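# Move the red foam block from the shelf to the desk

## Task

Pick the red foam block out of the row of foam blocks on the shelf at the far end of the aisle and set it down on the desk. Every yellow block must stay upright exactly where it was, neither moved nor rotated. The robot must not tip over or finish leaning. The result only counts if it stays that way without the robot holding anything in place at the end.

## Robot and tools

Robot: a Hello Robot Stretch 4, about 1.6 m tall, with one arm. It has an omni-wheel base whose rim lies within 0.23 m of the base origin, a lift that rides up a mast, an arm that telescopes straight ahead, a three-joint wrist (yaw, pitch, roll) and a two-finger gripper. Loose objects may occasionally get nudged by something other than the robot.

Frames: the base frame sits on the floor under the base centre, x forward, y left, z up. hand_pose is reported in it: the point between the fingers, 0.015 m back from the tips; with all wrist joints at 0 its axes line up with the base frame. The printed hand position may be somewhat off. The odometry frame is where the base frame was when the scene began; base_odometry counts wheel turns only, so slipping shows up as travel. Heading runs -3.142 to 3.142, positive to the left.

execute_actions: argument actions is a list holding a single action, or empty (empty just reports state and pictures). Optional cameras picks which images come back: head_camera, head_left_camera, head_right_camera, wrist_camera or all; omitted or null means all, [] means none; an unknown name rejects the call. An action contains base, joints or both, plus optional pace and contact_limits; or it contains only end_of_arm. All its motions start at once and may end at different times.
- base: exactly one key, each a relative move from where the base last measured itself: translate_m (metres, -2 to 2, forward positive, no turning), strafe_m (metres, -2 to 2, left positive, no turning), rotate_rad (radians, -3.2 to 3.2, counter-clockwise seen from above positive).
- joints: absolute targets by name, not offsets. lift_m 0 to 1.2 m; arm_m 0 to 0.55 m extension; wrist_yaw_rad -1.134 to 4.276 (0 points ahead, positive turns left, 3.14 is folded back, beyond 3.4 the arm may block it); wrist_pitch_rad -1.117 to 4.259 (0 level, 1.57 pointing down); wrist_roll_rad -1.117 to 4.259 (0 keeps the fingers at equal height, positive turns clockwise as seen from behind); gripper_m 0 to 0.08 m finger gap. Done tolerances: lift and arm ±0.004, yaw and roll ±0.02, pitch ±0.05, gripper ±0.002. A joint target past its range is clipped and the result notes it; any other bad value or unknown key rejects the call and nothing moves.
- pace: slow, default, fast or max. Base speed 0.1/0.3/0.4/0.6 m/s and turning 1/2/3/4 rad/s respectively; with the lift above 0.2 these are reduced, down to 0.3 m/s and 1 rad/s at lift 1.2.
- contact_limits: only arm_m, 0 (gentlest) to 0.75 (firmest), default 0.5; the arm halts with contact_stop when it pushes harder.
- end_of_arm: "enable_torque" revives wrist or gripper motors that shut off; they then hold their current position.
A single action runs at most 15 s. Anything you omit from an action may keep driving toward its earlier target without the status saying so. If a result reports a stop, any later execute_actions, wait or finished_scene calls in that same reply are skipped.

wait: seconds 0 to 10; nothing new is commanded, the world keeps running, and state and images come back. zoom_image: camera plus region [x0, y0, x1, y1] in pixels from the top-left, at most 504 by 504, giving a sharper crop of that camera's latest full picture. finished_scene: scene, the number of the current scene; it ends that scene irreversibly once the robot has held the last command, and reports success.

Readings: lidar_m is 12 rough distances from the base origin, one per 30 degree sector, first straight ahead then counter-clockwise (4th left, 7th behind, 10th right); "-" means nothing seen or closer than 0.25 m. It spans about 0.15 m up to robot height, so tabletops register; it can miss glass, thin legs and much behind the robot. wrist_depth_mm is a 7 by 7 grid of median depths (100 to 2000 mm) from the wrist camera, top-left first; the robot's own parts appear. base_tilt in degrees (forward and right positive) carries a fixed bias up to about 1.5. turned_by_wheels vs turned_by_imu differing by over roughly 0.1 rad points to a collision or slip; heading error is about their difference. motor_effort is percent of max, positive toward higher joint values, peak in brackets; wheel motors read positive when pushing a right turn.

Statuses: done; off_target (stopped short, may still push); contact_stop_at_<key> (it hit something; lift, arm or wheels go slack, so a slack lift may sink and slack wheels may roll); limit_stop_at_tilt (leaning past 6 degrees; lift, arm and wheels go slack and refuse commands until upright); limit_stop_at_own_body (about to hit itself; moving away still works, and it tends to happen with pitch below -0.2 combined with roll below -0.4 or above 4); time_out; torque_fault (a wrist or gripper motor went limp; send enable_torque). After a stop the old target is dropped. on_its_own lists things you did not command; there "held at" is the held target, not the actual position.

Gripping: command a gap smaller than the block's width; once fingers touch, they squeeze only slightly past that. While squeezing, the reading stays above your value and gripper effort leaves 0; sustained effort beyond about 50 shuts the motor off and may drop the block. After closing, off_target usually means something is held; done usually means empty, though a light or thin grip may still hold.

Cameras: head_camera sits atop the mast looking forward and down (turn the base to look around); head_left_camera and head_right_camera are fisheyes beside it, angled lower, showing base and arm; wrist_camera looks along the fingers with tips near the bottom of its image. To unfold at the start, send lift_m 0.4 and wrist_yaw_rad 0 together.

Avoid: dropping or slamming the block, knocking or shifting yellow blocks, strong pushes, pressing the gripper with base or arm moves (wrist torque fault), turning or driving with over 1 kg held and arm_m above 0.2, and steady high pushes or pulls that could tip the robot. Shorter robot motion time is better.

Each tool is called after "Emit:" by a JSON object that holds its "op" and its "data", one argument or row to a line.

## Session

Emit:
{"op": "execute_actions", "data": {
  "actions": []
}}

Scene clock: 0.00 s.
base_odometry: x=+0.000 y=+0.000 heading=+0.000 (m, m, rad; odometry frame)
turned_by_wheels: +0.000 (rad since the last result)
turned_by_imu: +0.000 (rad since the last result)
base_tilt: forward=-1.0 right=+0.8 (deg)
lidar_m: 2.31 0.92 0.69 0.68 0.73 1.39 1.37 1.45 2.08 1.37 1.61 2.40
base_status: not commanded
joint_positions: lift_m=+0.228 arm_m=+0.002 wrist_yaw_rad=+3.222 wrist_pitch_rad=+0.021 wrist_roll_rad=+0.002 gripper_m=+0.040
joint_status: not commanded
motor_effort: lift_m=+20 arm_m=-2 wrist_yaw_rad=-2 wrist_pitch_rad=-10 wrist_roll_rad=-1 gripper_m=+0 wheel_0=+0 wheel_1=-1 wheel_2=+1 (%)
hand_pose: x=-0.0461 y=+0.0701 z=+0.4021 quat_wxyz=(-0.040, -0.011, +0.001, +0.999) (m; base frame)
wrist_depth_mm: - - 134 1499 1397 1397 1336 / - - 133 1499 1430 1397 1336 / - - 134 236 1430 1397 1366 / - 130 138 1499 1430 1430 1336 / 188 1661 1618 1537 1464 1430 1336 / 193 1255 152 1397 158 1308 1281 / 192 - - 1008 931 - 946
pictures: head_camera, head_left_camera, head_right_camera, wrist_camera
Images, in order (width x height): head_camera 420x560, head_left_camera 420x672, head_right_camera 420x672, wrist_camera 616x392.

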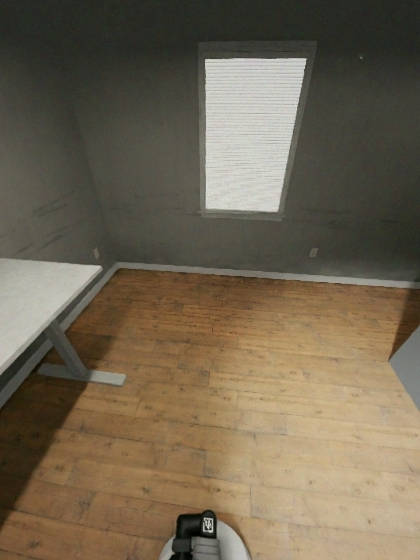

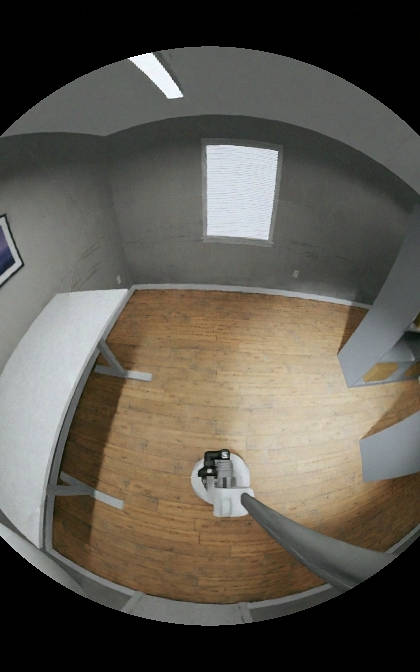

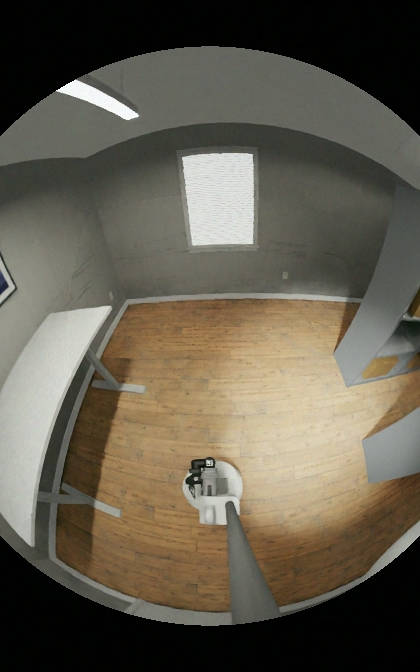

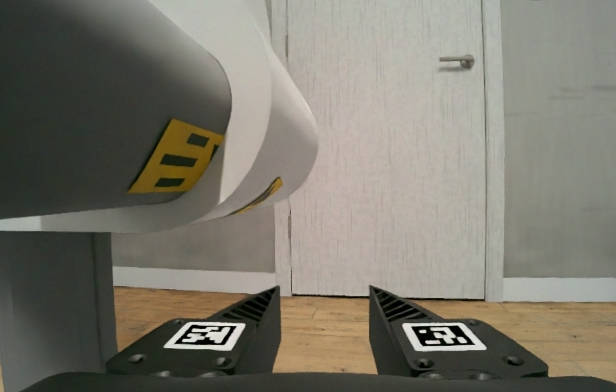

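Emit:
{"op": "execute_actions", "data": {
  "actions": [
    {"base":{"translate_m":0.6}}
  ],
  "cameras": []
}}

Emit:
{"op": "execute_actions", "data": {
  "actions": [
    {"base":{"rotate_rad":-1.5},"joints":{"lift_m":0.4,"wrist_yaw_rad":0}}
  ]
}}

Scene clock: 7.07 s.
base_odometry: x=+0.600 y=+0.000 heading=+0.000 (m, m, rad; odometry frame)
turned_by_wheels: +0.000 (rad since the last result)
turned_by_imu: -0.003 (rad since the last result)
base_tilt: forward=-1.1 right=+0.8 (deg)
lidar_m: 1.71 1.86 0.68 0.64 0.68 1.01 1.96 2.10 1.49 1.42 1.48 1.78
base_status: done
joint_positions: lift_m=+0.228 arm_m=+0.002 wrist_yaw_rad=+3.222 wrist_pitch_rad=+0.021 wrist_roll_rad=+0.002 gripper_m=+0.040
joint_status: not commanded
motor_effort: lift_m=+20(20) arm_m=-1(2) wrist_yaw_rad=+0(0) wrist_pitch_rad=-9(10) wrist_roll_rad=+0(0) gripper_m=+1(1) wheel_0=+2(7) wheel_1=+2(4) wheel_2=+0(9) (%)
hand_pose: x=-0.0461 y=+0.0701 z=+0.4021 quat_wxyz=(-0.040, -0.011, +0.001, +0.999) (m; base frame)
wrist_depth_mm: - - 134 - 1983 1983 1863 / - - 133 - - 1983 1921 / - - 134 234 - 1921 1921 / - 130 139 - - 1983 1863 / 189 1921 - - - - 1921 / 194 1255 152 1366 158 1336 1308 / 192 - - 1008 931 - 931
pictures: none
No camera images: the call's "cameras" was empty. Leave "cameras" out to get every camera's image.

Scene clock: 9.53 s.
base_odometry: x=+0.600 y=+0.000 heading=-1.499 (m, m, rad; odometry frame)
turned_by_wheels: -1.500 (rad since the last result)
turned_by_imu: -1.535 (rad since the last result)
base_tilt: forward=-1.1 right=+0.8 (deg)
lidar_m: 1.42 1.53 1.73 1.71 1.88 0.65 0.64 0.73 1.12 1.97 2.15 1.47
base_status: done
joint_positions: lift_m=+0.400 arm_m=+0.002 wrist_yaw_rad=+0.000 wrist_pitch_rad=+0.021 wrist_roll_rad=+0.002 gripper_m=+0.040
joint_status: all done
motor_effort: lift_m=+23(23) arm_m=-1(1) wrist_yaw_rad=-2(5) wrist_pitch_rad=-9(9) wrist_roll_rad=-1(1) gripper_m=+1(1) wheel_0=+2(9) wheel_1=+1(9) wheel_2=+0(8) (%)
hand_pose: x=+0.3855 y=-0.0873 z=+0.5735 quat_wxyz=(+1.000, +0.001, +0.011, +0.000) (m; base frame)
wrist_depth_mm: - - 1205 1708 - 1098 1042 / - - 1229 1708 - 1118 1078 / - - 1255 - - 1160 1078 / - - 1308 - - 1138 1078 / - - 1281 1863 - 1160 1078 / 1808 1863 152 1576 158 1138 1060 / 1336 - - 1281 1255 - 1098
pictures: head_camera, head_left_camera, head_right_camera, wrist_camera
Images, in order (width x height): head_camera 420x560, head_left_camera 420x672, head_right_camera 420x672, wrist_camera 616x392.

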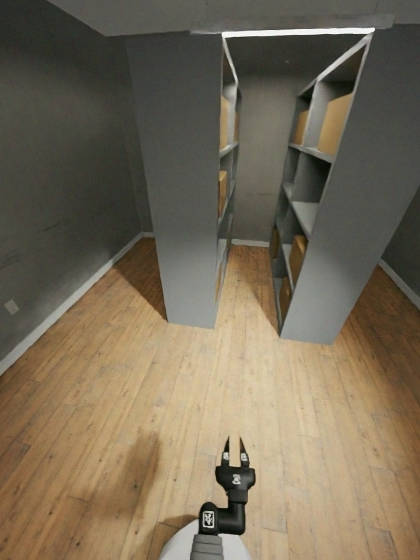

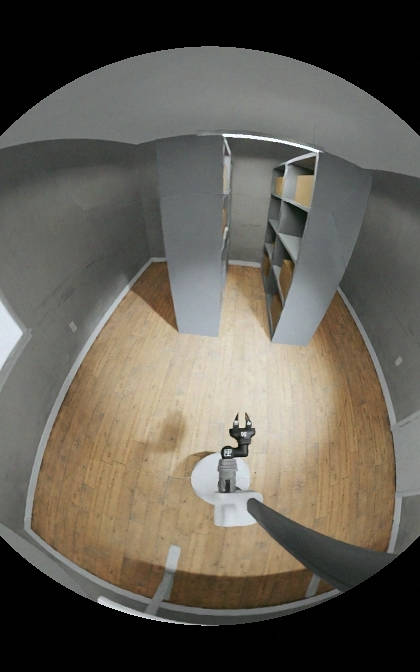

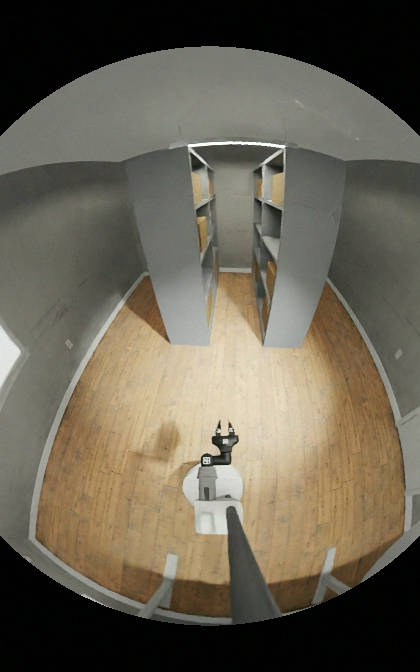

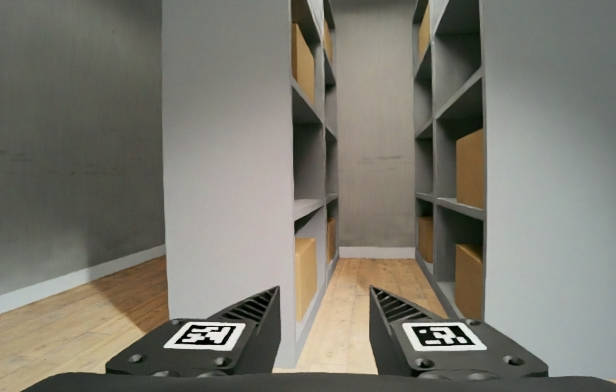

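Emit:
{"op": "execute_actions", "data": {
  "actions": [
    {"base":{"rotate_rad":-0.175}}
  ],
  "cameras": []
}}

Emit:
{"op": "execute_actions", "data": {
  "actions": [
    {"base":{"strafe_m":-0.07}}
  ],
  "cameras": []
}}

Emit:
{"op": "execute_actions", "data": {
  "actions": [
    {"base":{"translate_m":0.9}}
  ]
}}

Scene clock: 19.90 s.
base_odometry: x=+0.600 y=+0.000 heading=-1.674 (m, m, rad; odometry frame)
turned_by_wheels: -0.174 (rad since the last result)
turned_by_imu: -0.179 (rad since the last result)
base_tilt: forward=-1.1 right=+0.8 (deg)
lidar_m: 1.42 1.44 1.85 1.70 1.79 0.69 0.63 0.67 0.91 1.96 2.02 1.49
base_status: done
joint_positions: lift_m=+0.400 arm_m=+0.002 wrist_yaw_rad=+0.000 wrist_pitch_rad=+0.021 wrist_roll_rad=+0.002 gripper_m=+0.040
joint_status: not commanded
motor_effort: lift_m=+23(23) arm_m=-2(1) wrist_yaw_rad=-2(2) wrist_pitch_rad=-9(9) wrist_roll_rad=+0(1) gripper_m=-1(1) wheel_0=+2(5) wheel_1=+3(8) wheel_2=+2(8) (%)
hand_pose: x=+0.3855 y=-0.0874 z=+0.5735 quat_wxyz=(+1.000, +0.001, +0.011, +0.000) (m; base frame)
wrist_depth_mm: - 1160 1430 - 1499 1182 - / - 1229 1464 - 1397 1205 - / - 1182 1921 - 1336 1182 - / - 1229 1576 - 1366 1182 - / - 1229 1576 - 1499 1205 - / 1863 1205 152 1808 159 1229 1756 / 1336 - - 1366 1281 - 1281
pictures: none
No camera images: the call's "cameras" was empty. Leave "cameras" out to get every camera's image.

Scene clock: 21.17 s.
base_odometry: x=+0.530 y=+0.007 heading=-1.674 (m, m, rad; odometry frame)
turned_by_wheels: +0.000 (rad since the last result)
turned_by_imu: +0.000 (rad since the last result)
base_tilt: forward=-1.0 right=+0.8 (deg)
lidar_m: 1.45 1.43 1.94 1.78 1.87 0.68 0.64 0.66 0.90 1.90 1.95 1.50
base_status: done
joint_positions: lift_m=+0.400 arm_m=+0.002 wrist_yaw_rad=+0.000 wrist_pitch_rad=+0.021 wrist_roll_rad=+0.002 gripper_m=+0.040
joint_status: not commanded
motor_effort: lift_m=+23(23) arm_m=-2(1) wrist_yaw_rad=-1(0) wrist_pitch_rad=-9(9) wrist_roll_rad=+0(0) gripper_m=-1(0) wheel_0=+0(10) wheel_1=-1(9) wheel_2=+1(1) (%)
hand_pose: x=+0.3855 y=-0.0874 z=+0.5735 quat_wxyz=(+1.000, +0.001, +0.011, +0.000) (m; base frame)
wrist_depth_mm: - 1182 1863 - 1205 1205 - / - 1182 1756 - 1205 1182 - / - 1182 - - 1205 1205 - / - 1182 - - 1255 1229 - / - 1205 1921 - 1205 1255 - / 1537 1229 152 1863 158 1229 1756 / 1255 - - 1336 1281 - 1255
pictures: none
No camera images: the call's "cameras" was empty. Leave "cameras" out to get every camera's image.

Scene clock: 25.67 s.
base_odometry: x=+0.438 y=-0.888 heading=-1.674 (m, m, rad; odometry frame)
turned_by_wheels: +0.000 (rad since the last result)
turned_by_imu: -0.003 (rad since the last result)
base_tilt: forward=-1.1 right=+0.9 (deg)
lidar_m: 0.91 0.62 0.69 1.88 1.90 2.49 1.94 1.62 1.96 1.85 0.80 0.57
base_status: done
joint_positions: lift_m=+0.400 arm_m=+0.002 wrist_yaw_rad=+0.000 wrist_pitch_rad=+0.021 wrist_roll_rad=+0.002 gripper_m=+0.040
joint_status: not commanded
motor_effort: lift_m=+23(23) arm_m=-2(1) wrist_yaw_rad=-3(1) wrist_pitch_rad=-10(10) wrist_roll_rad=-1(1) gripper_m=+1(0) wheel_0=+2(5) wheel_1=+2(7) wheel_2=+1(11) (%)
hand_pose: x=+0.3855 y=-0.0874 z=+0.5735 quat_wxyz=(+1.000, +0.001, +0.011, +0.000) (m; base frame)
wrist_depth_mm: 732 946 - - 866 574 296 / 1118 1160 - - 1098 410 297 / 1160 1205 - - 1205 418 300 / 1160 1160 - - 1042 421 301 / 683 1182 - - 1205 415 301 / 831 931 152 1808 158 338 304 / 640 - - 1366 1118 - 306
pictures: head_camera, head_left_camera, head_right_camera, wrist_camera
Images, in order (width x height): head_camera 420x560, head_left_camera 420x672, head_right_camera 420x672, wrist_camera 616x392.

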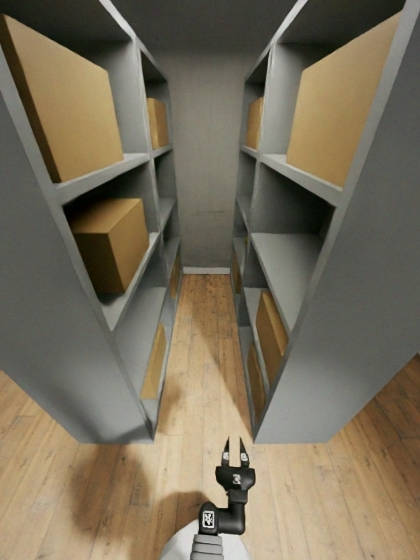

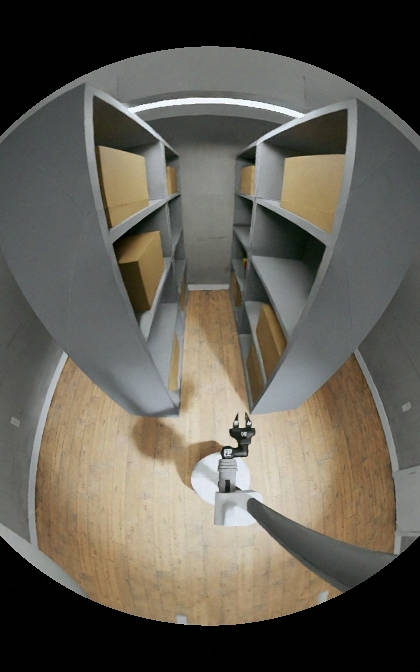

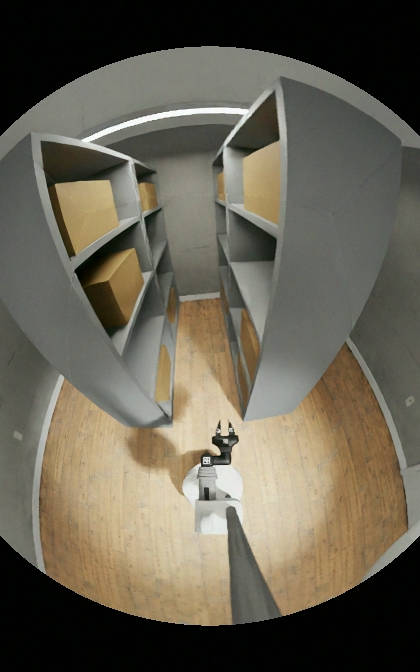

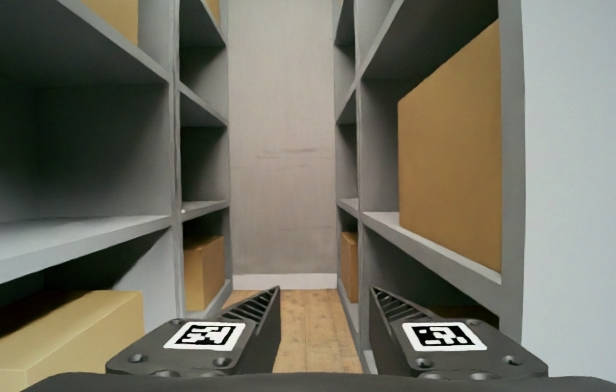

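Well centred.

Emit:
{"op": "execute_actions", "data": {
  "actions": [
    {"base":{"translate_m":1.0}}
  ]
}}

Scene clock: 32.83 s.
base_odometry: x=+0.335 y=-1.883 heading=-1.674 (m, m, rad; odometry frame)
turned_by_wheels: +0.000 (rad since the last result)
turned_by_imu: -0.004 (rad since the last result)
base_tilt: forward=-1.1 right=+0.9 (deg)
lidar_m: 0.68 0.61 0.40 0.34 0.38 0.51 3.39 0.34 0.25 0.25 0.25 0.28
base_status: done
joint_positions: lift_m=+0.400 arm_m=+0.002 wrist_yaw_rad=+0.000 wrist_pitch_rad=+0.021 wrist_roll_rad=+0.002 gripper_m=+0.040
joint_status: not commanded
motor_effort: lift_m=+23(23) arm_m=-2(2) wrist_yaw_rad=-2(0) wrist_pitch_rad=-9(9) wrist_roll_rad=-1(1) gripper_m=-1(0) wheel_0=+1(5) wheel_1=+1(7) wheel_2=+1(11) (%)
hand_pose: x=+0.3855 y=-0.0874 z=+0.5735 quat_wxyz=(+1.000, +0.001, +0.011, +0.000) (m; base frame)
wrist_depth_mm: 768 1098 1160 1160 809 236 - / 1098 1098 1138 1182 1118 236 174 / 1118 1098 1160 1182 1118 238 175 / 1078 1098 1160 1182 991 239 176 / 831 1138 1182 1182 615 241 177 / 831 1118 152 1160 158 224 178 / 723 - - 1182 759 - -
pictures: head_camera, head_left_camera, head_right_camera, wrist_camera
Images, in order (width x height): head_camera 420x560, head_left_camera 420x672, head_right_camera 420x672, wrist_camera 616x392.

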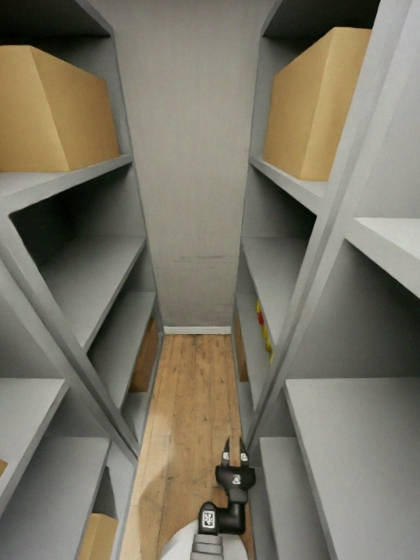

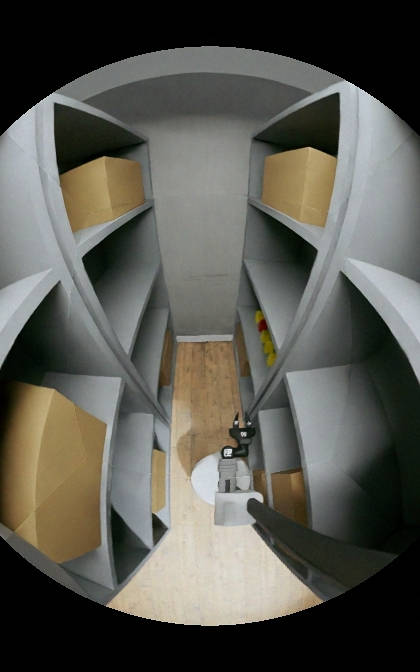

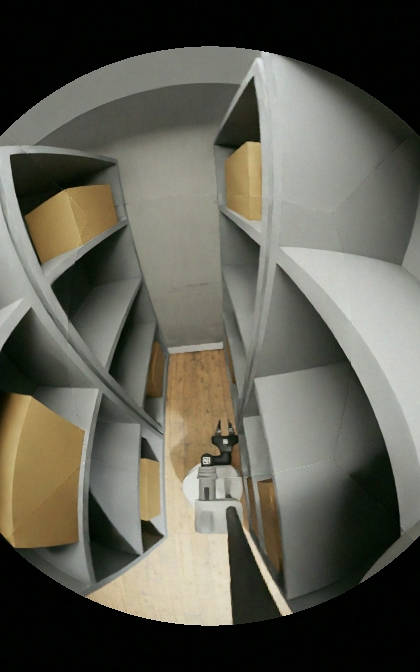

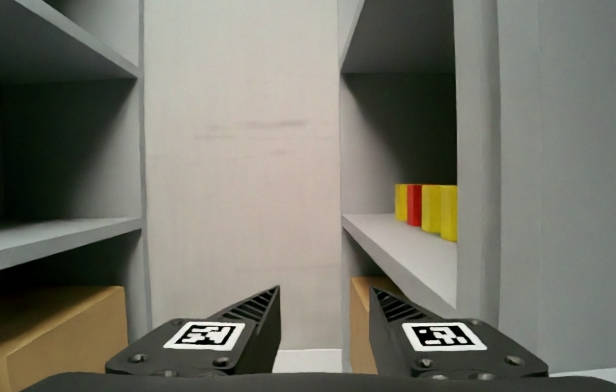

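Emit:
{"op": "execute_actions", "data": {
  "actions": [
    {"base":{"strafe_m":0.05},"joints":{"lift_m":0.54}}
  ],
  "cameras": []
}}

Emit:
{"op": "execute_actions", "data": {
  "actions": [
    {"base":{"translate_m":0.8}}
  ]
}}

Scene clock: 51.40 s.
base_odometry: x=+0.385 y=-1.888 heading=-1.674 (m, m, rad; odometry frame)
turned_by_wheels: +0.000 (rad since the last result)
turned_by_imu: -0.001 (rad since the last result)
base_tilt: forward=-1.1 right=+0.9 (deg)
lidar_m: 0.85 0.49 0.33 0.31 0.32 0.43 3.40 0.40 0.28 0.25 0.27 0.35
base_status: done
joint_positions: lift_m=+0.540 arm_m=+0.002 wrist_yaw_rad=+0.000 wrist_pitch_rad=+0.021 wrist_roll_rad=+0.002 gripper_m=+0.040
joint_status: all done
motor_effort: lift_m=+23(25) arm_m=-2(1) wrist_yaw_rad=-2(1) wrist_pitch_rad=-9(9) wrist_roll_rad=-1(0) gripper_m=+1(0) wheel_0=+0(7) wheel_1=+0(9) wheel_2=+0(1) (%)
hand_pose: x=+0.3855 y=-0.0874 z=+0.7135 quat_wxyz=(+1.000, +0.001, +0.011, +0.000) (m; base frame)
wrist_depth_mm: 1078 1098 1138 1160 1118 430 236 / 723 1118 1160 1182 798 699 241 / 1098 1078 1138 1138 1118 1098 243 / 1098 1098 1182 1205 1138 1138 244 / 1098 1138 1182 1182 1118 1025 246 / 699 1118 153 1160 158 549 245 / 854 - - 1205 1042 - 243
pictures: none
No camera images: the call's "cameras" was empty. Leave "cameras" out to get every camera's image.

Scene clock: 55.57 s.
base_odometry: x=+0.303 y=-2.684 heading=-1.673 (m, m, rad; odometry frame)
turned_by_wheels: +0.000 (rad since the last result)
turned_by_imu: -0.003 (rad since the last result)
base_tilt: forward=-1.0 right=+0.8 (deg)
lidar_m: 0.57 0.58 0.40 0.37 0.39 0.54 1.16 0.33 0.25 0.25 0.25 0.29
base_status: done
joint_positions: lift_m=+0.540 arm_m=+0.002 wrist_yaw_rad=+0.000 wrist_pitch_rad=+0.021 wrist_roll_rad=+0.002 gripper_m=+0.040
joint_status: not commanded
motor_effort: lift_m=+22(22) arm_m=-1(2) wrist_yaw_rad=-1(1) wrist_pitch_rad=-9(8) wrist_roll_rad=-1(0) gripper_m=+1(0) wheel_0=+2(7) wheel_1=+0(7) wheel_2=+0(10) (%)
hand_pose: x=+0.3855 y=-0.0874 z=+0.7135 quat_wxyz=(+1.000, +0.001, +0.011, +0.000) (m; base frame)
wrist_depth_mm: 349 351 353 355 357 306 309 / 351 353 355 359 355 309 309 / 355 355 357 359 357 309 312 / 357 359 359 362 364 312 315 / 359 359 362 364 364 315 317 / 359 362 152 364 158 314 315 / 364 - - 366 368 - 320
pictures: head_camera, head_left_camera, head_right_camera, wrist_camera
Images, in order (width x height): head_camera 420x560, head_left_camera 420x672, head_right_camera 420x672, wrist_camera 616x392.

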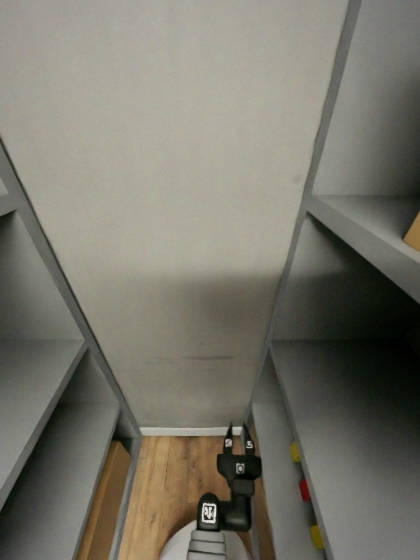

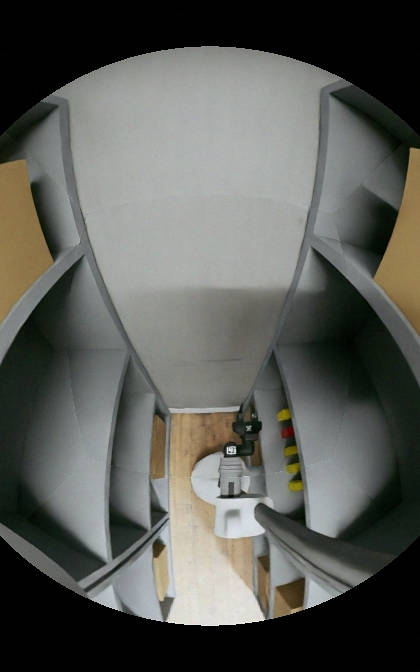

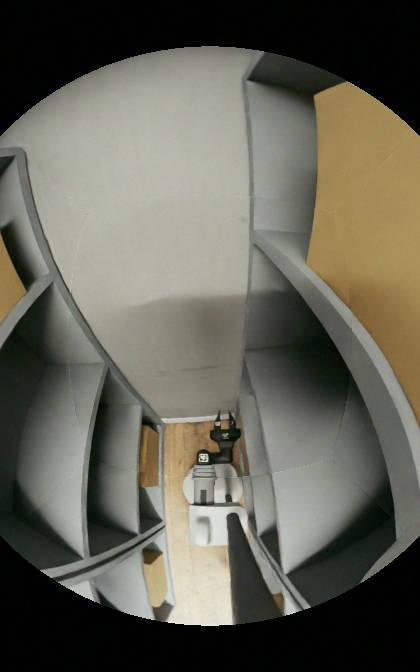

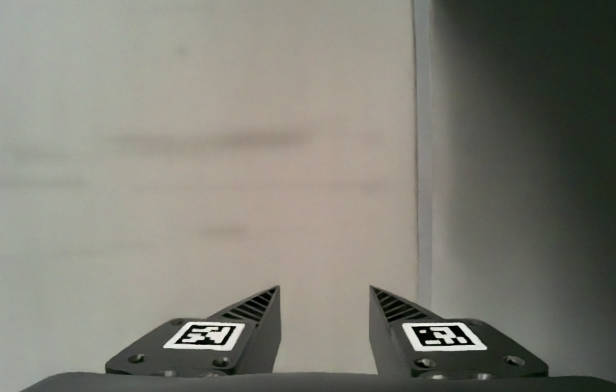

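Emit:
{"op": "execute_actions", "data": {
  "actions": [
    {"base":{"strafe_m":0.09}}
  ],
  "cameras": []
}}

Emit:
{"op": "execute_actions", "data": {
  "actions": [
    {"base":{"rotate_rad":-1.48},"pace":"slow"}
  ],
  "cameras": []
}}

Emit:
{"op": "execute_actions", "data": {
  "actions": [
    {"base":{"strafe_m":0.27},"joints":{"wrist_pitch_rad":0.5}}
  ]
}}

Scene clock: 62.10 s.
base_odometry: x=+0.393 y=-2.693 heading=-1.673 (m, m, rad; odometry frame)
turned_by_wheels: +0.000 (rad since the last result)
turned_by_imu: -0.001 (rad since the last result)
base_tilt: forward=-1.0 right=+0.9 (deg)
lidar_m: 0.56 0.47 0.28 0.28 0.29 0.41 0.96 0.46 0.32 0.28 0.31 0.41
base_status: done
joint_positions: lift_m=+0.540 arm_m=+0.002 wrist_yaw_rad=+0.000 wrist_pitch_rad=+0.021 wrist_roll_rad=+0.002 gripper_m=+0.040
joint_status: not commanded
motor_effort: lift_m=+23(23) arm_m=-2(1) wrist_yaw_rad=+0(1) wrist_pitch_rad=-10(10) wrist_roll_rad=+0(1) gripper_m=-1(0) wheel_0=+0(10) wheel_1=-1(10) wheel_2=+0(1) (%)
hand_pose: x=+0.3855 y=-0.0874 z=+0.7135 quat_wxyz=(+1.000, +0.001, +0.011, +0.000) (m; base frame)
wrist_depth_mm: 345 347 347 349 351 351 301 / 345 345 349 349 351 353 303 / 349 347 351 351 355 353 306 / 349 349 353 355 357 355 306 / 351 353 353 357 357 359 310 / 355 355 152 359 158 362 310 / 357 - - 362 362 - 314
pictures: none
No camera images: the call's "cameras" was empty. Leave "cameras" out to get every camera's image.

Scene clock: 64.87 s.
base_odometry: x=+0.393 y=-2.693 heading=+3.130 (m, m, rad; odometry frame)
turned_by_wheels: -1.479 (rad since the last result)
turned_by_imu: -1.514 (rad since the last result)
base_tilt: forward=-1.0 right=+0.8 (deg)
lidar_m: 0.28 0.31 0.44 0.56 0.42 0.29 0.29 0.32 0.42 1.14 0.43 0.30
base_status: done
joint_positions: lift_m=+0.540 arm_m=+0.002 wrist_yaw_rad=+0.000 wrist_pitch_rad=+0.021 wrist_roll_rad=+0.002 gripper_m=+0.040
joint_status: not commanded
motor_effort: lift_m=+22(23) arm_m=-2(1) wrist_yaw_rad=+0(1) wrist_pitch_rad=-9(10) wrist_roll_rad=+0(1) gripper_m=+0(0) wheel_0=+3(5) wheel_1=+4(8) wheel_2=+2(6) (%)
hand_pose: x=+0.3855 y=-0.0874 z=+0.7135 quat_wxyz=(+1.000, +0.001, +0.011, +0.000) (m; base frame)
wrist_depth_mm: 421 433 445 436 455 436 357 / 549 539 530 521 512 504 359 / 559 544 535 530 517 512 357 / 554 549 535 530 517 517 362 / 564 549 539 535 525 517 359 / 569 559 152 535 158 480 359 / 504 - - 517 477 - 345
pictures: none
No camera images: the call's "cameras" was empty. Leave "cameras" out to get every camera's image.

Scene clock: 67.10 s.
base_odometry: x=+0.390 y=-2.963 heading=+3.131 (m, m, rad; odometry frame)
turned_by_wheels: +0.000 (rad since the last result)
turned_by_imu: +0.000 (rad since the last result)
base_tilt: forward=-1.0 right=+0.9 (deg)
lidar_m: 0.28 0.31 0.31 0.29 0.30 0.31 0.28 0.31 0.43 1.14 0.42 0.30
base_status: done
joint_positions: lift_m=+0.540 arm_m=+0.002 wrist_yaw_rad=+0.000 wrist_pitch_rad=+0.502 wrist_roll_rad=+0.002 gripper_m=+0.040
joint_status: all done
motor_effort: lift_m=+21(23) arm_m=-2(2) wrist_yaw_rad=-2(1) wrist_pitch_rad=-9(6) wrist_roll_rad=-1(1) gripper_m=+0(0) wheel_0=+1(10) wheel_1=+1(10) wheel_2=+0(3) (%)
hand_pose: x=+0.3593 y=-0.0874 z=+0.6157 quat_wxyz=(+0.969, +0.001, +0.248, +0.000) (m; base frame)
wrist_depth_mm: 436 480 480 469 466 455 449 / 439 517 512 500 500 492 480 / 439 544 544 530 530 512 504 / 418 257 402 373 255 379 237 / 327 241 307 277 248 273 238 / 276 257 153 253 158 252 241 / 239 - - 237 228 - 225
pictures: head_camera, head_left_camera, head_right_camera, wrist_camera
Images, in order (width x height): head_camera 420x560, head_left_camera 420x672, head_right_camera 420x672, wrist_camera 616x392.

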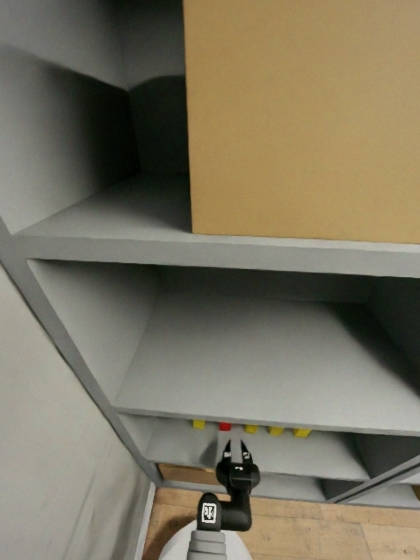

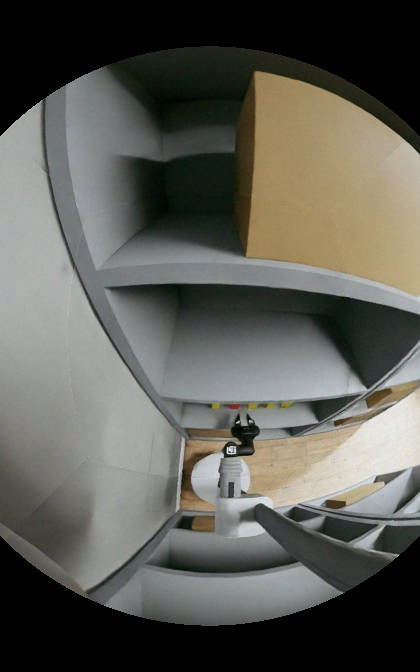

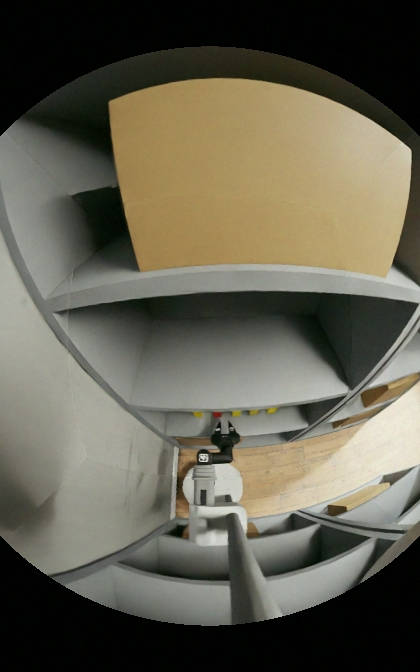

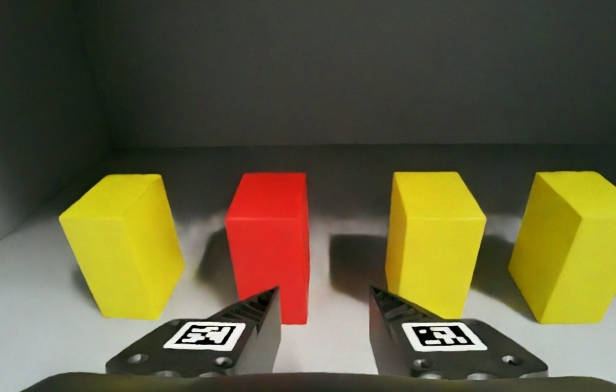

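Emit:
{"op": "execute_actions", "data": {
  "actions": [
    {"base":{"strafe_m":0.034},"joints":{"gripper_m":0.066}}
  ],
  "cameras": ["wrist_camera"]
}}

Emit:
{"op": "execute_actions", "data": {
  "actions": [
    {"joints":{"arm_m":0.03},"pace":"slow"}
  ],
  "cameras": ["wrist_camera"]
}}

Scene clock: 79.37 s.
base_odometry: x=+0.389 y=-2.997 heading=+3.130 (m, m, rad; odometry frame)
turned_by_wheels: +0.000 (rad since the last result)
turned_by_imu: -0.001 (rad since the last result)
base_tilt: forward=-1.0 right=+0.8 (deg)
lidar_m: 0.28 0.31 0.26 0.25 0.28 0.30 0.29 0.29 0.43 1.13 0.42 0.31
base_status: done
joint_positions: lift_m=+0.540 arm_m=+0.002 wrist_yaw_rad=+0.000 wrist_pitch_rad=+0.502 wrist_roll_rad=+0.002 gripper_m=+0.066
joint_status: all done
motor_effort: lift_m=+22(21) arm_m=-2(2) wrist_yaw_rad=-1(1) wrist_pitch_rad=-7(7) wrist_roll_rad=+0(1) gripper_m=+3(5) wheel_0=-1(7) wheel_1=+0(10) wheel_2=+0(1) (%)
hand_pose: x=+0.3593 y=-0.0874 z=+0.6157 quat_wxyz=(+0.969, +0.001, +0.248, +0.000) (m; base frame)
wrist_depth_mm: 392 480 480 469 462 455 452 / 397 504 508 500 496 488 484 / 397 525 544 525 521 512 504 / 394 387 402 245 413 226 397 / 342 236 301 228 310 220 277 / 276 255 152 253 257 231 259 / 240 - 129 237 220 - -
pictures: wrist_camera
Images, in order (width x height): wrist_camera 616x392.

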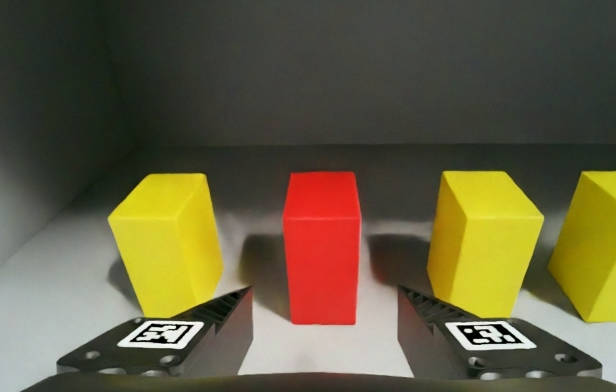

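Scene clock: 80.70 s.
base_odometry: x=+0.389 y=-2.997 heading=+3.130 (m, m, rad; odometry frame)
turned_by_wheels: +0.000 (rad since the last result)
turned_by_imu: +0.000 (rad since the last result)
base_tilt: forward=-1.0 right=+0.8 (deg)
lidar_m: 0.29 0.31 0.27 0.25 0.27 0.29 0.28 0.30 0.43 1.15 0.44 0.31
base_status: not commanded
joint_positions: lift_m=+0.540 arm_m=+0.029 wrist_yaw_rad=+0.000 wrist_pitch_rad=+0.502 wrist_roll_rad=+0.002 gripper_m=+0.066
joint_status: all done
motor_effort: lift_m=+22(22) arm_m=+6(8) wrist_yaw_rad=-1(1) wrist_pitch_rad=-8(7) wrist_roll_rad=-1(1) gripper_m=+2(2) wheel_0=-1(1) wheel_1=+0(0) wheel_2=+0(0) (%)
hand_pose: x=+0.3864 y=-0.0874 z=+0.6157 quat_wxyz=(+0.969, +0.001, +0.248, +0.000) (m; base frame)
wrist_depth_mm: 389 455 455 445 439 436 427 / 394 484 484 473 473 462 459 / 397 517 517 508 500 488 484 / 392 410 418 394 407 226 394 / 338 204 319 193 322 193 189 / 276 213 153 212 250 195 239 / 238 - 129 229 219 - -
pictures: wrist_camera
Images, in order (width x height): wrist_camera 616x392.

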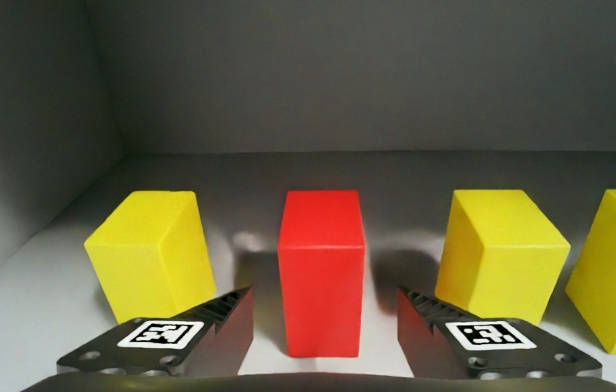

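Emit:
{"op": "execute_actions", "data": {
  "actions": [
    {"joints":{"lift_m":0.518,"gripper_m":0.06},"pace":"slow"}
  ],
  "cameras": []
}}

Emit:
{"op": "execute_actions", "data": {
  "actions": [
    {"joints":{"arm_m":0.082},"pace":"slow"}
  ],
  "cameras": ["wrist_camera"]
}}

Emit:
{"op": "execute_actions", "data": {
  "actions": [
    {"joints":{"gripper_m":0.03},"pace":"slow"}
  ],
  "cameras": ["wrist_camera"]
}}

Scene clock: 88.37 s.
base_odometry: x=+0.389 y=-2.997 heading=+3.130 (m, m, rad; odometry frame)
turned_by_wheels: +0.000 (rad since the last result)
turned_by_imu: -0.001 (rad since the last result)
base_tilt: forward=-1.0 right=+0.8 (deg)
lidar_m: 0.29 0.30 0.27 0.25 0.26 0.30 0.28 0.32 0.43 1.18 0.43 0.31
base_status: not commanded
joint_positions: lift_m=+0.518 arm_m=+0.029 wrist_yaw_rad=+0.000 wrist_pitch_rad=+0.502 wrist_roll_rad=+0.002 gripper_m=+0.060
joint_status: all done
motor_effort: lift_m=+17(19) arm_m=+5(5) wrist_yaw_rad=-1(3) wrist_pitch_rad=-8(7) wrist_roll_rad=+0(0) gripper_m=-3(2) wheel_0=-1(1) wheel_1=+0(1) wheel_2=+0(0) (%)
hand_pose: x=+0.3864 y=-0.0874 z=+0.5941 quat_wxyz=(+0.969, +0.001, +0.248, +0.000) (m; base frame)
wrist_depth_mm: 394 459 452 442 439 430 427 / 397 488 484 477 473 462 455 / 399 496 504 500 488 480 477 / 368 198 359 190 364 201 186 / 303 199 285 189 286 190 181 / 246 214 156 213 203 198 214 / 213 - 121 211 203 - -
pictures: none
No camera images: the call's "cameras" was empty. Leave "cameras" out to get every camera's image.

Scene clock: 90.10 s.
base_odometry: x=+0.389 y=-2.997 heading=+3.130 (m, m, rad; odometry frame)
turned_by_wheels: +0.000 (rad since the last result)
turned_by_imu: +0.000 (rad since the last result)
base_tilt: forward=-1.0 right=+0.8 (deg)
lidar_m: 0.29 0.31 0.26 0.25 0.28 0.28 0.29 0.31 0.43 1.19 0.44 0.31
base_status: not commanded
joint_positions: lift_m=+0.518 arm_m=+0.081 wrist_yaw_rad=+0.000 wrist_pitch_rad=+0.502 wrist_roll_rad=+0.002 gripper_m=+0.060
joint_status: all done
motor_effort: lift_m=+17(17) arm_m=+5(6) wrist_yaw_rad=+0(1) wrist_pitch_rad=-9(6) wrist_roll_rad=-1(1) gripper_m=-2(2) wheel_0=-1(1) wheel_1=+0(0) wheel_2=+0(0) (%)
hand_pose: x=+0.4384 y=-0.0874 z=+0.5941 quat_wxyz=(+0.969, +0.001, +0.248, +0.000) (m; base frame)
wrist_depth_mm: 389 407 399 397 392 384 382 / 392 439 430 424 418 413 407 / 394 462 459 452 442 439 436 / 370 384 375 370 366 357 351 / 154 167 297 149 277 187 142 / 146 151 152 136 141 157 - / 183 - 121 150 148 - -
pictures: wrist_camera
Images, in order (width x height): wrist_camera 616x392.

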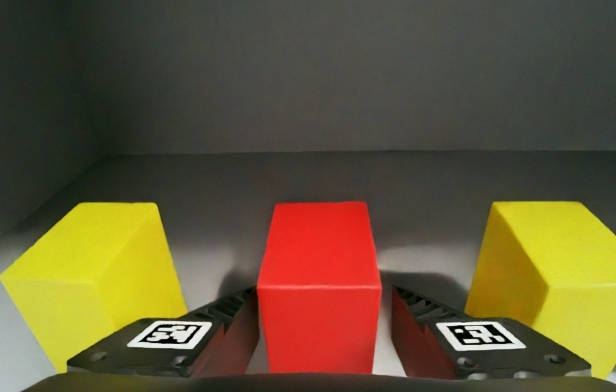

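Scene clock: 91.17 s.
base_odometry: x=+0.389 y=-2.997 heading=+3.130 (m, m, rad; odometry frame)
turned_by_wheels: +0.000 (rad since the last result)
turned_by_imu: +0.000 (rad since the last result)
base_tilt: forward=-1.0 right=+0.8 (deg)
lidar_m: 0.29 0.31 0.28 0.25 0.26 0.30 0.26 0.31 0.42 1.19 0.42 0.31
base_status: not commanded
joint_positions: lift_m=+0.518 arm_m=+0.081 wrist_yaw_rad=+0.000 wrist_pitch_rad=+0.502 wrist_roll_rad=+0.002 gripper_m=+0.043
joint_status: gripper_m off_target (ended at +0.043, target +0.030)
on_its_own: gripper_m is held at +0.038, not at your +0.030, by its contact guard: the fingers met something
motor_effort: lift_m=+17(17) arm_m=+5(5) wrist_yaw_rad=-2(0) wrist_pitch_rad=-6(8) wrist_roll_rad=+0(1) gripper_m=-34(33) wheel_0=-1(1) wheel_1=+0(0) wheel_2=+0(0) (%)
hand_pose: x=+0.4384 y=-0.0874 z=+0.5941 quat_wxyz=(+0.969, +0.001, +0.248, +0.000) (m; base frame)
wrist_depth_mm: 389 404 402 394 389 384 382 / 394 436 430 427 418 413 404 / 394 466 459 449 445 436 430 / 370 382 375 366 364 357 351 / 154 167 296 148 276 187 142 / 146 154 139 137 136 157 - / 167 - - 150 137 - -
pictures: wrist_camera
Images, in order (width x height): wrist_camera 616x392.

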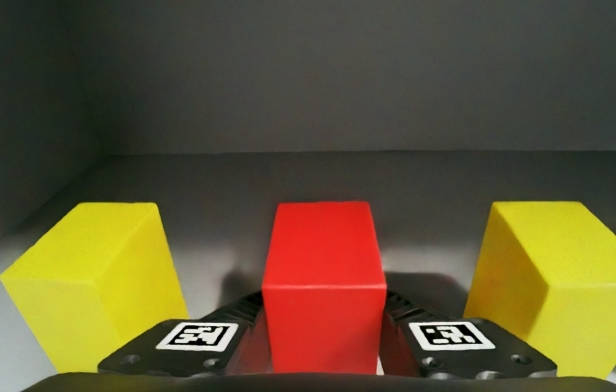

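Emit:
{"op": "execute_actions", "data": {
  "actions": [
    {"joints":{"lift_m":0.64}}
  ],
  "cameras": []
}}

Emit:
{"op": "execute_actions", "data": {
  "actions": [
    {"base":{"strafe_m":-0.1},"joints":{"arm_m":0}}
  ],
  "cameras": []
}}

Emit:
{"op": "execute_actions", "data": {
  "actions": [
    {"base":{"rotate_rad":-1.58},"pace":"slow"}
  ],
  "cameras": ["head_camera"]
}}

Emit:
{"op": "execute_actions", "data": {
  "actions": [
    {"base":{"translate_m":0.9}}
  ],
  "cameras": ["head_camera"]
}}

Scene clock: 101.93 s.
base_odometry: x=+0.389 y=-2.997 heading=+3.130 (m, m, rad; odometry frame)
turned_by_wheels: +0.000 (rad since the last result)
turned_by_imu: -0.001 (rad since the last result)
base_tilt: forward=-1.0 right=+0.9 (deg)
lidar_m: 0.29 0.31 0.27 0.26 0.27 0.29 0.28 0.29 0.43 1.14 0.43 0.30
base_status: not commanded
joint_positions: lift_m=+0.640 arm_m=+0.081 wrist_yaw_rad=+0.000 wrist_pitch_rad=+0.502 wrist_roll_rad=+0.002 gripper_m=+0.043
joint_status: all done
on_its_own: gripper_m is held at +0.038, not at your +0.030, by its contact guard: the fingers met something
motor_effort: lift_m=+23(24) arm_m=+5(5) wrist_yaw_rad=+0(1) wrist_pitch_rad=-9(8) wrist_roll_rad=-1(1) gripper_m=-34(33) wheel_0=-1(1) wheel_1=+0(0) wheel_2=+0(0) (%)
hand_pose: x=+0.4384 y=-0.0874 z=+0.7156 quat_wxyz=(+0.969, +0.001, +0.249, +0.000) (m; base frame)
wrist_depth_mm: 389 402 402 397 394 387 379 / 392 436 433 427 418 413 407 / 397 469 473 462 455 449 439 / 394 504 508 480 488 488 477 / 394 492 488 149 462 469 462 / 379 407 139 137 136 389 377 / 353 - - 150 137 - 330
pictures: none
No camera images: the call's "cameras" was empty. Leave "cameras" out to get every camera's image.

Scene clock: 103.40 s.
base_odometry: x=+0.391 y=-2.897 heading=+3.130 (m, m, rad; odometry frame)
turned_by_wheels: +0.000 (rad since the last result)
turned_by_imu: +0.000 (rad since the last result)
base_tilt: forward=-1.0 right=+0.8 (deg)
lidar_m: 0.29 0.30 0.38 0.36 0.38 0.29 0.28 0.30 0.42 1.15 0.41 0.30
base_status: done
joint_positions: lift_m=+0.640 arm_m=+0.003 wrist_yaw_rad=+0.000 wrist_pitch_rad=+0.502 wrist_roll_rad=+0.002 gripper_m=+0.043
joint_status: all done
joint sent to its limit — the command would take arm_m past its lower limit, so that joint was sent only as far as its limit.
on_its_own: gripper_m is held at +0.038, not at your +0.030, by its contact guard: the fingers met something
motor_effort: lift_m=+23(23) arm_m=-5(9) wrist_yaw_rad=-1(2) wrist_pitch_rad=-9(9) wrist_roll_rad=-1(0) gripper_m=-34(34) wheel_0=+2(10) wheel_1=-1(9) wheel_2=-1(2) (%)
hand_pose: x=+0.3599 y=-0.0874 z=+0.7155 quat_wxyz=(+0.969, +0.001, +0.249, +0.000) (m; base frame)
wrist_depth_mm: 480 484 477 466 466 459 449 / 504 512 508 500 496 488 484 / 530 554 554 544 535 521 521 / 535 597 591 574 574 564 549 / 488 496 492 149 462 473 469 / 301 325 139 137 136 298 298 / 298 - - 149 137 - -
pictures: none
No camera images: the call's "cameras" was empty. Leave "cameras" out to get every camera's image.

Scene clock: 106.27 s.
base_odometry: x=+0.391 y=-2.897 heading=+1.551 (m, m, rad; odometry frame)
turned_by_wheels: -1.579 (rad since the last result)
turned_by_imu: -1.616 (rad since the last result)
base_tilt: forward=-1.1 right=+0.8 (deg)
lidar_m: 1.17 0.44 0.31 0.29 0.31 0.37 0.35 0.37 0.31 0.28 0.30 0.40
base_status: done
joint_positions: lift_m=+0.640 arm_m=+0.003 wrist_yaw_rad=+0.000 wrist_pitch_rad=+0.502 wrist_roll_rad=+0.002 gripper_m=+0.043
joint_status: not commanded
on_its_own: gripper_m is held at +0.038, not at your +0.030, by its contact guard: the fingers met something
motor_effort: lift_m=+23(23) arm_m=-6(5) wrist_yaw_rad=-1(0) wrist_pitch_rad=-9(10) wrist_roll_rad=-1(0) gripper_m=-33(33) wheel_0=+4(5) wheel_1=+4(8) wheel_2=+2(6) (%)
hand_pose: x=+0.3599 y=-0.0874 z=+0.7155 quat_wxyz=(+0.969, +0.001, +0.249, +0.000) (m; base frame)
wrist_depth_mm: 707 842 - - 1098 1078 1060 / 750 768 - - 1160 1138 332 / 798 831 - - 1308 798 345 / 661 960 1430 1756 1098 603 345 / 544 946 1255 149 946 512 342 / 512 1008 139 136 136 452 355 / 521 - - 150 137 - 338
pictures: head_camera
Images, in order (width x height): head_camera 420x560.

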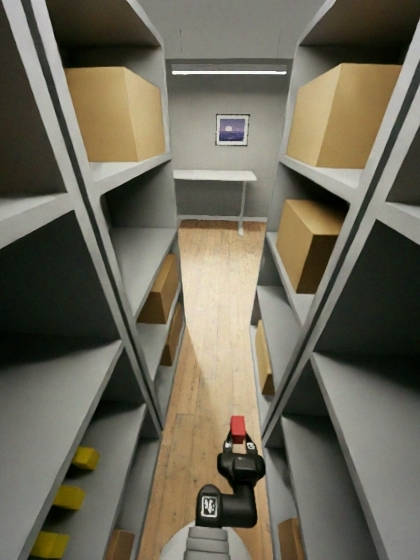

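Scene clock: 110.73 s.
base_odometry: x=+0.408 y=-1.997 heading=+1.551 (m, m, rad; odometry frame)
turned_by_wheels: +0.000 (rad since the last result)
turned_by_imu: -0.003 (rad since the last result)
base_tilt: forward=-1.0 right=+0.9 (deg)
lidar_m: 2.67 0.44 0.31 0.27 0.29 0.43 1.17 0.42 0.30 0.28 0.31 0.41
base_status: done
joint_positions: lift_m=+0.640 arm_m=+0.003 wrist_yaw_rad=+0.000 wrist_pitch_rad=+0.502 wrist_roll_rad=+0.002 gripper_m=+0.043
joint_status: not commanded
on_its_own: gripper_m is held at +0.038, not at your +0.030, by its contact guard: the fingers met something
motor_effort: lift_m=+22(23) arm_m=-5(5) wrist_yaw_rad=-1(1) wrist_pitch_rad=-7(11) wrist_roll_rad=-1(1) gripper_m=-34(34) wheel_0=+2(6) wheel_1=+1(7) wheel_2=+1(9) (%)
hand_pose: x=+0.3599 y=-0.0874 z=+0.7156 quat_wxyz=(+0.969, +0.001, +0.249, +0.000) (m; base frame)
wrist_depth_mm: - - - - - - - / - - - - - - - / - - - - - - 334 / 1808 1756 1756 1661 1708 1618 342 / 1397 1366 1397 149 1255 1281 368 / 1118 1118 139 137 136 424 382 / 517 - - 150 136 - 336
pictures: head_camera
Images, in order (width x height): head_camera 420x560.

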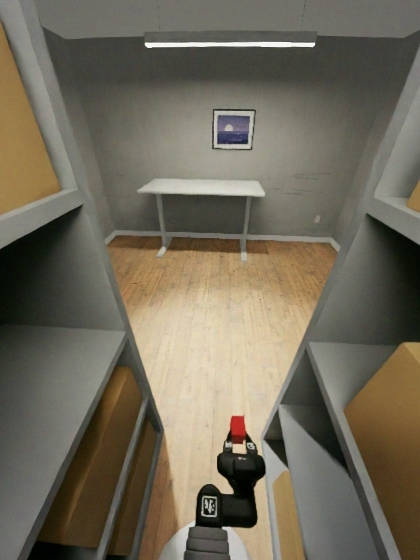

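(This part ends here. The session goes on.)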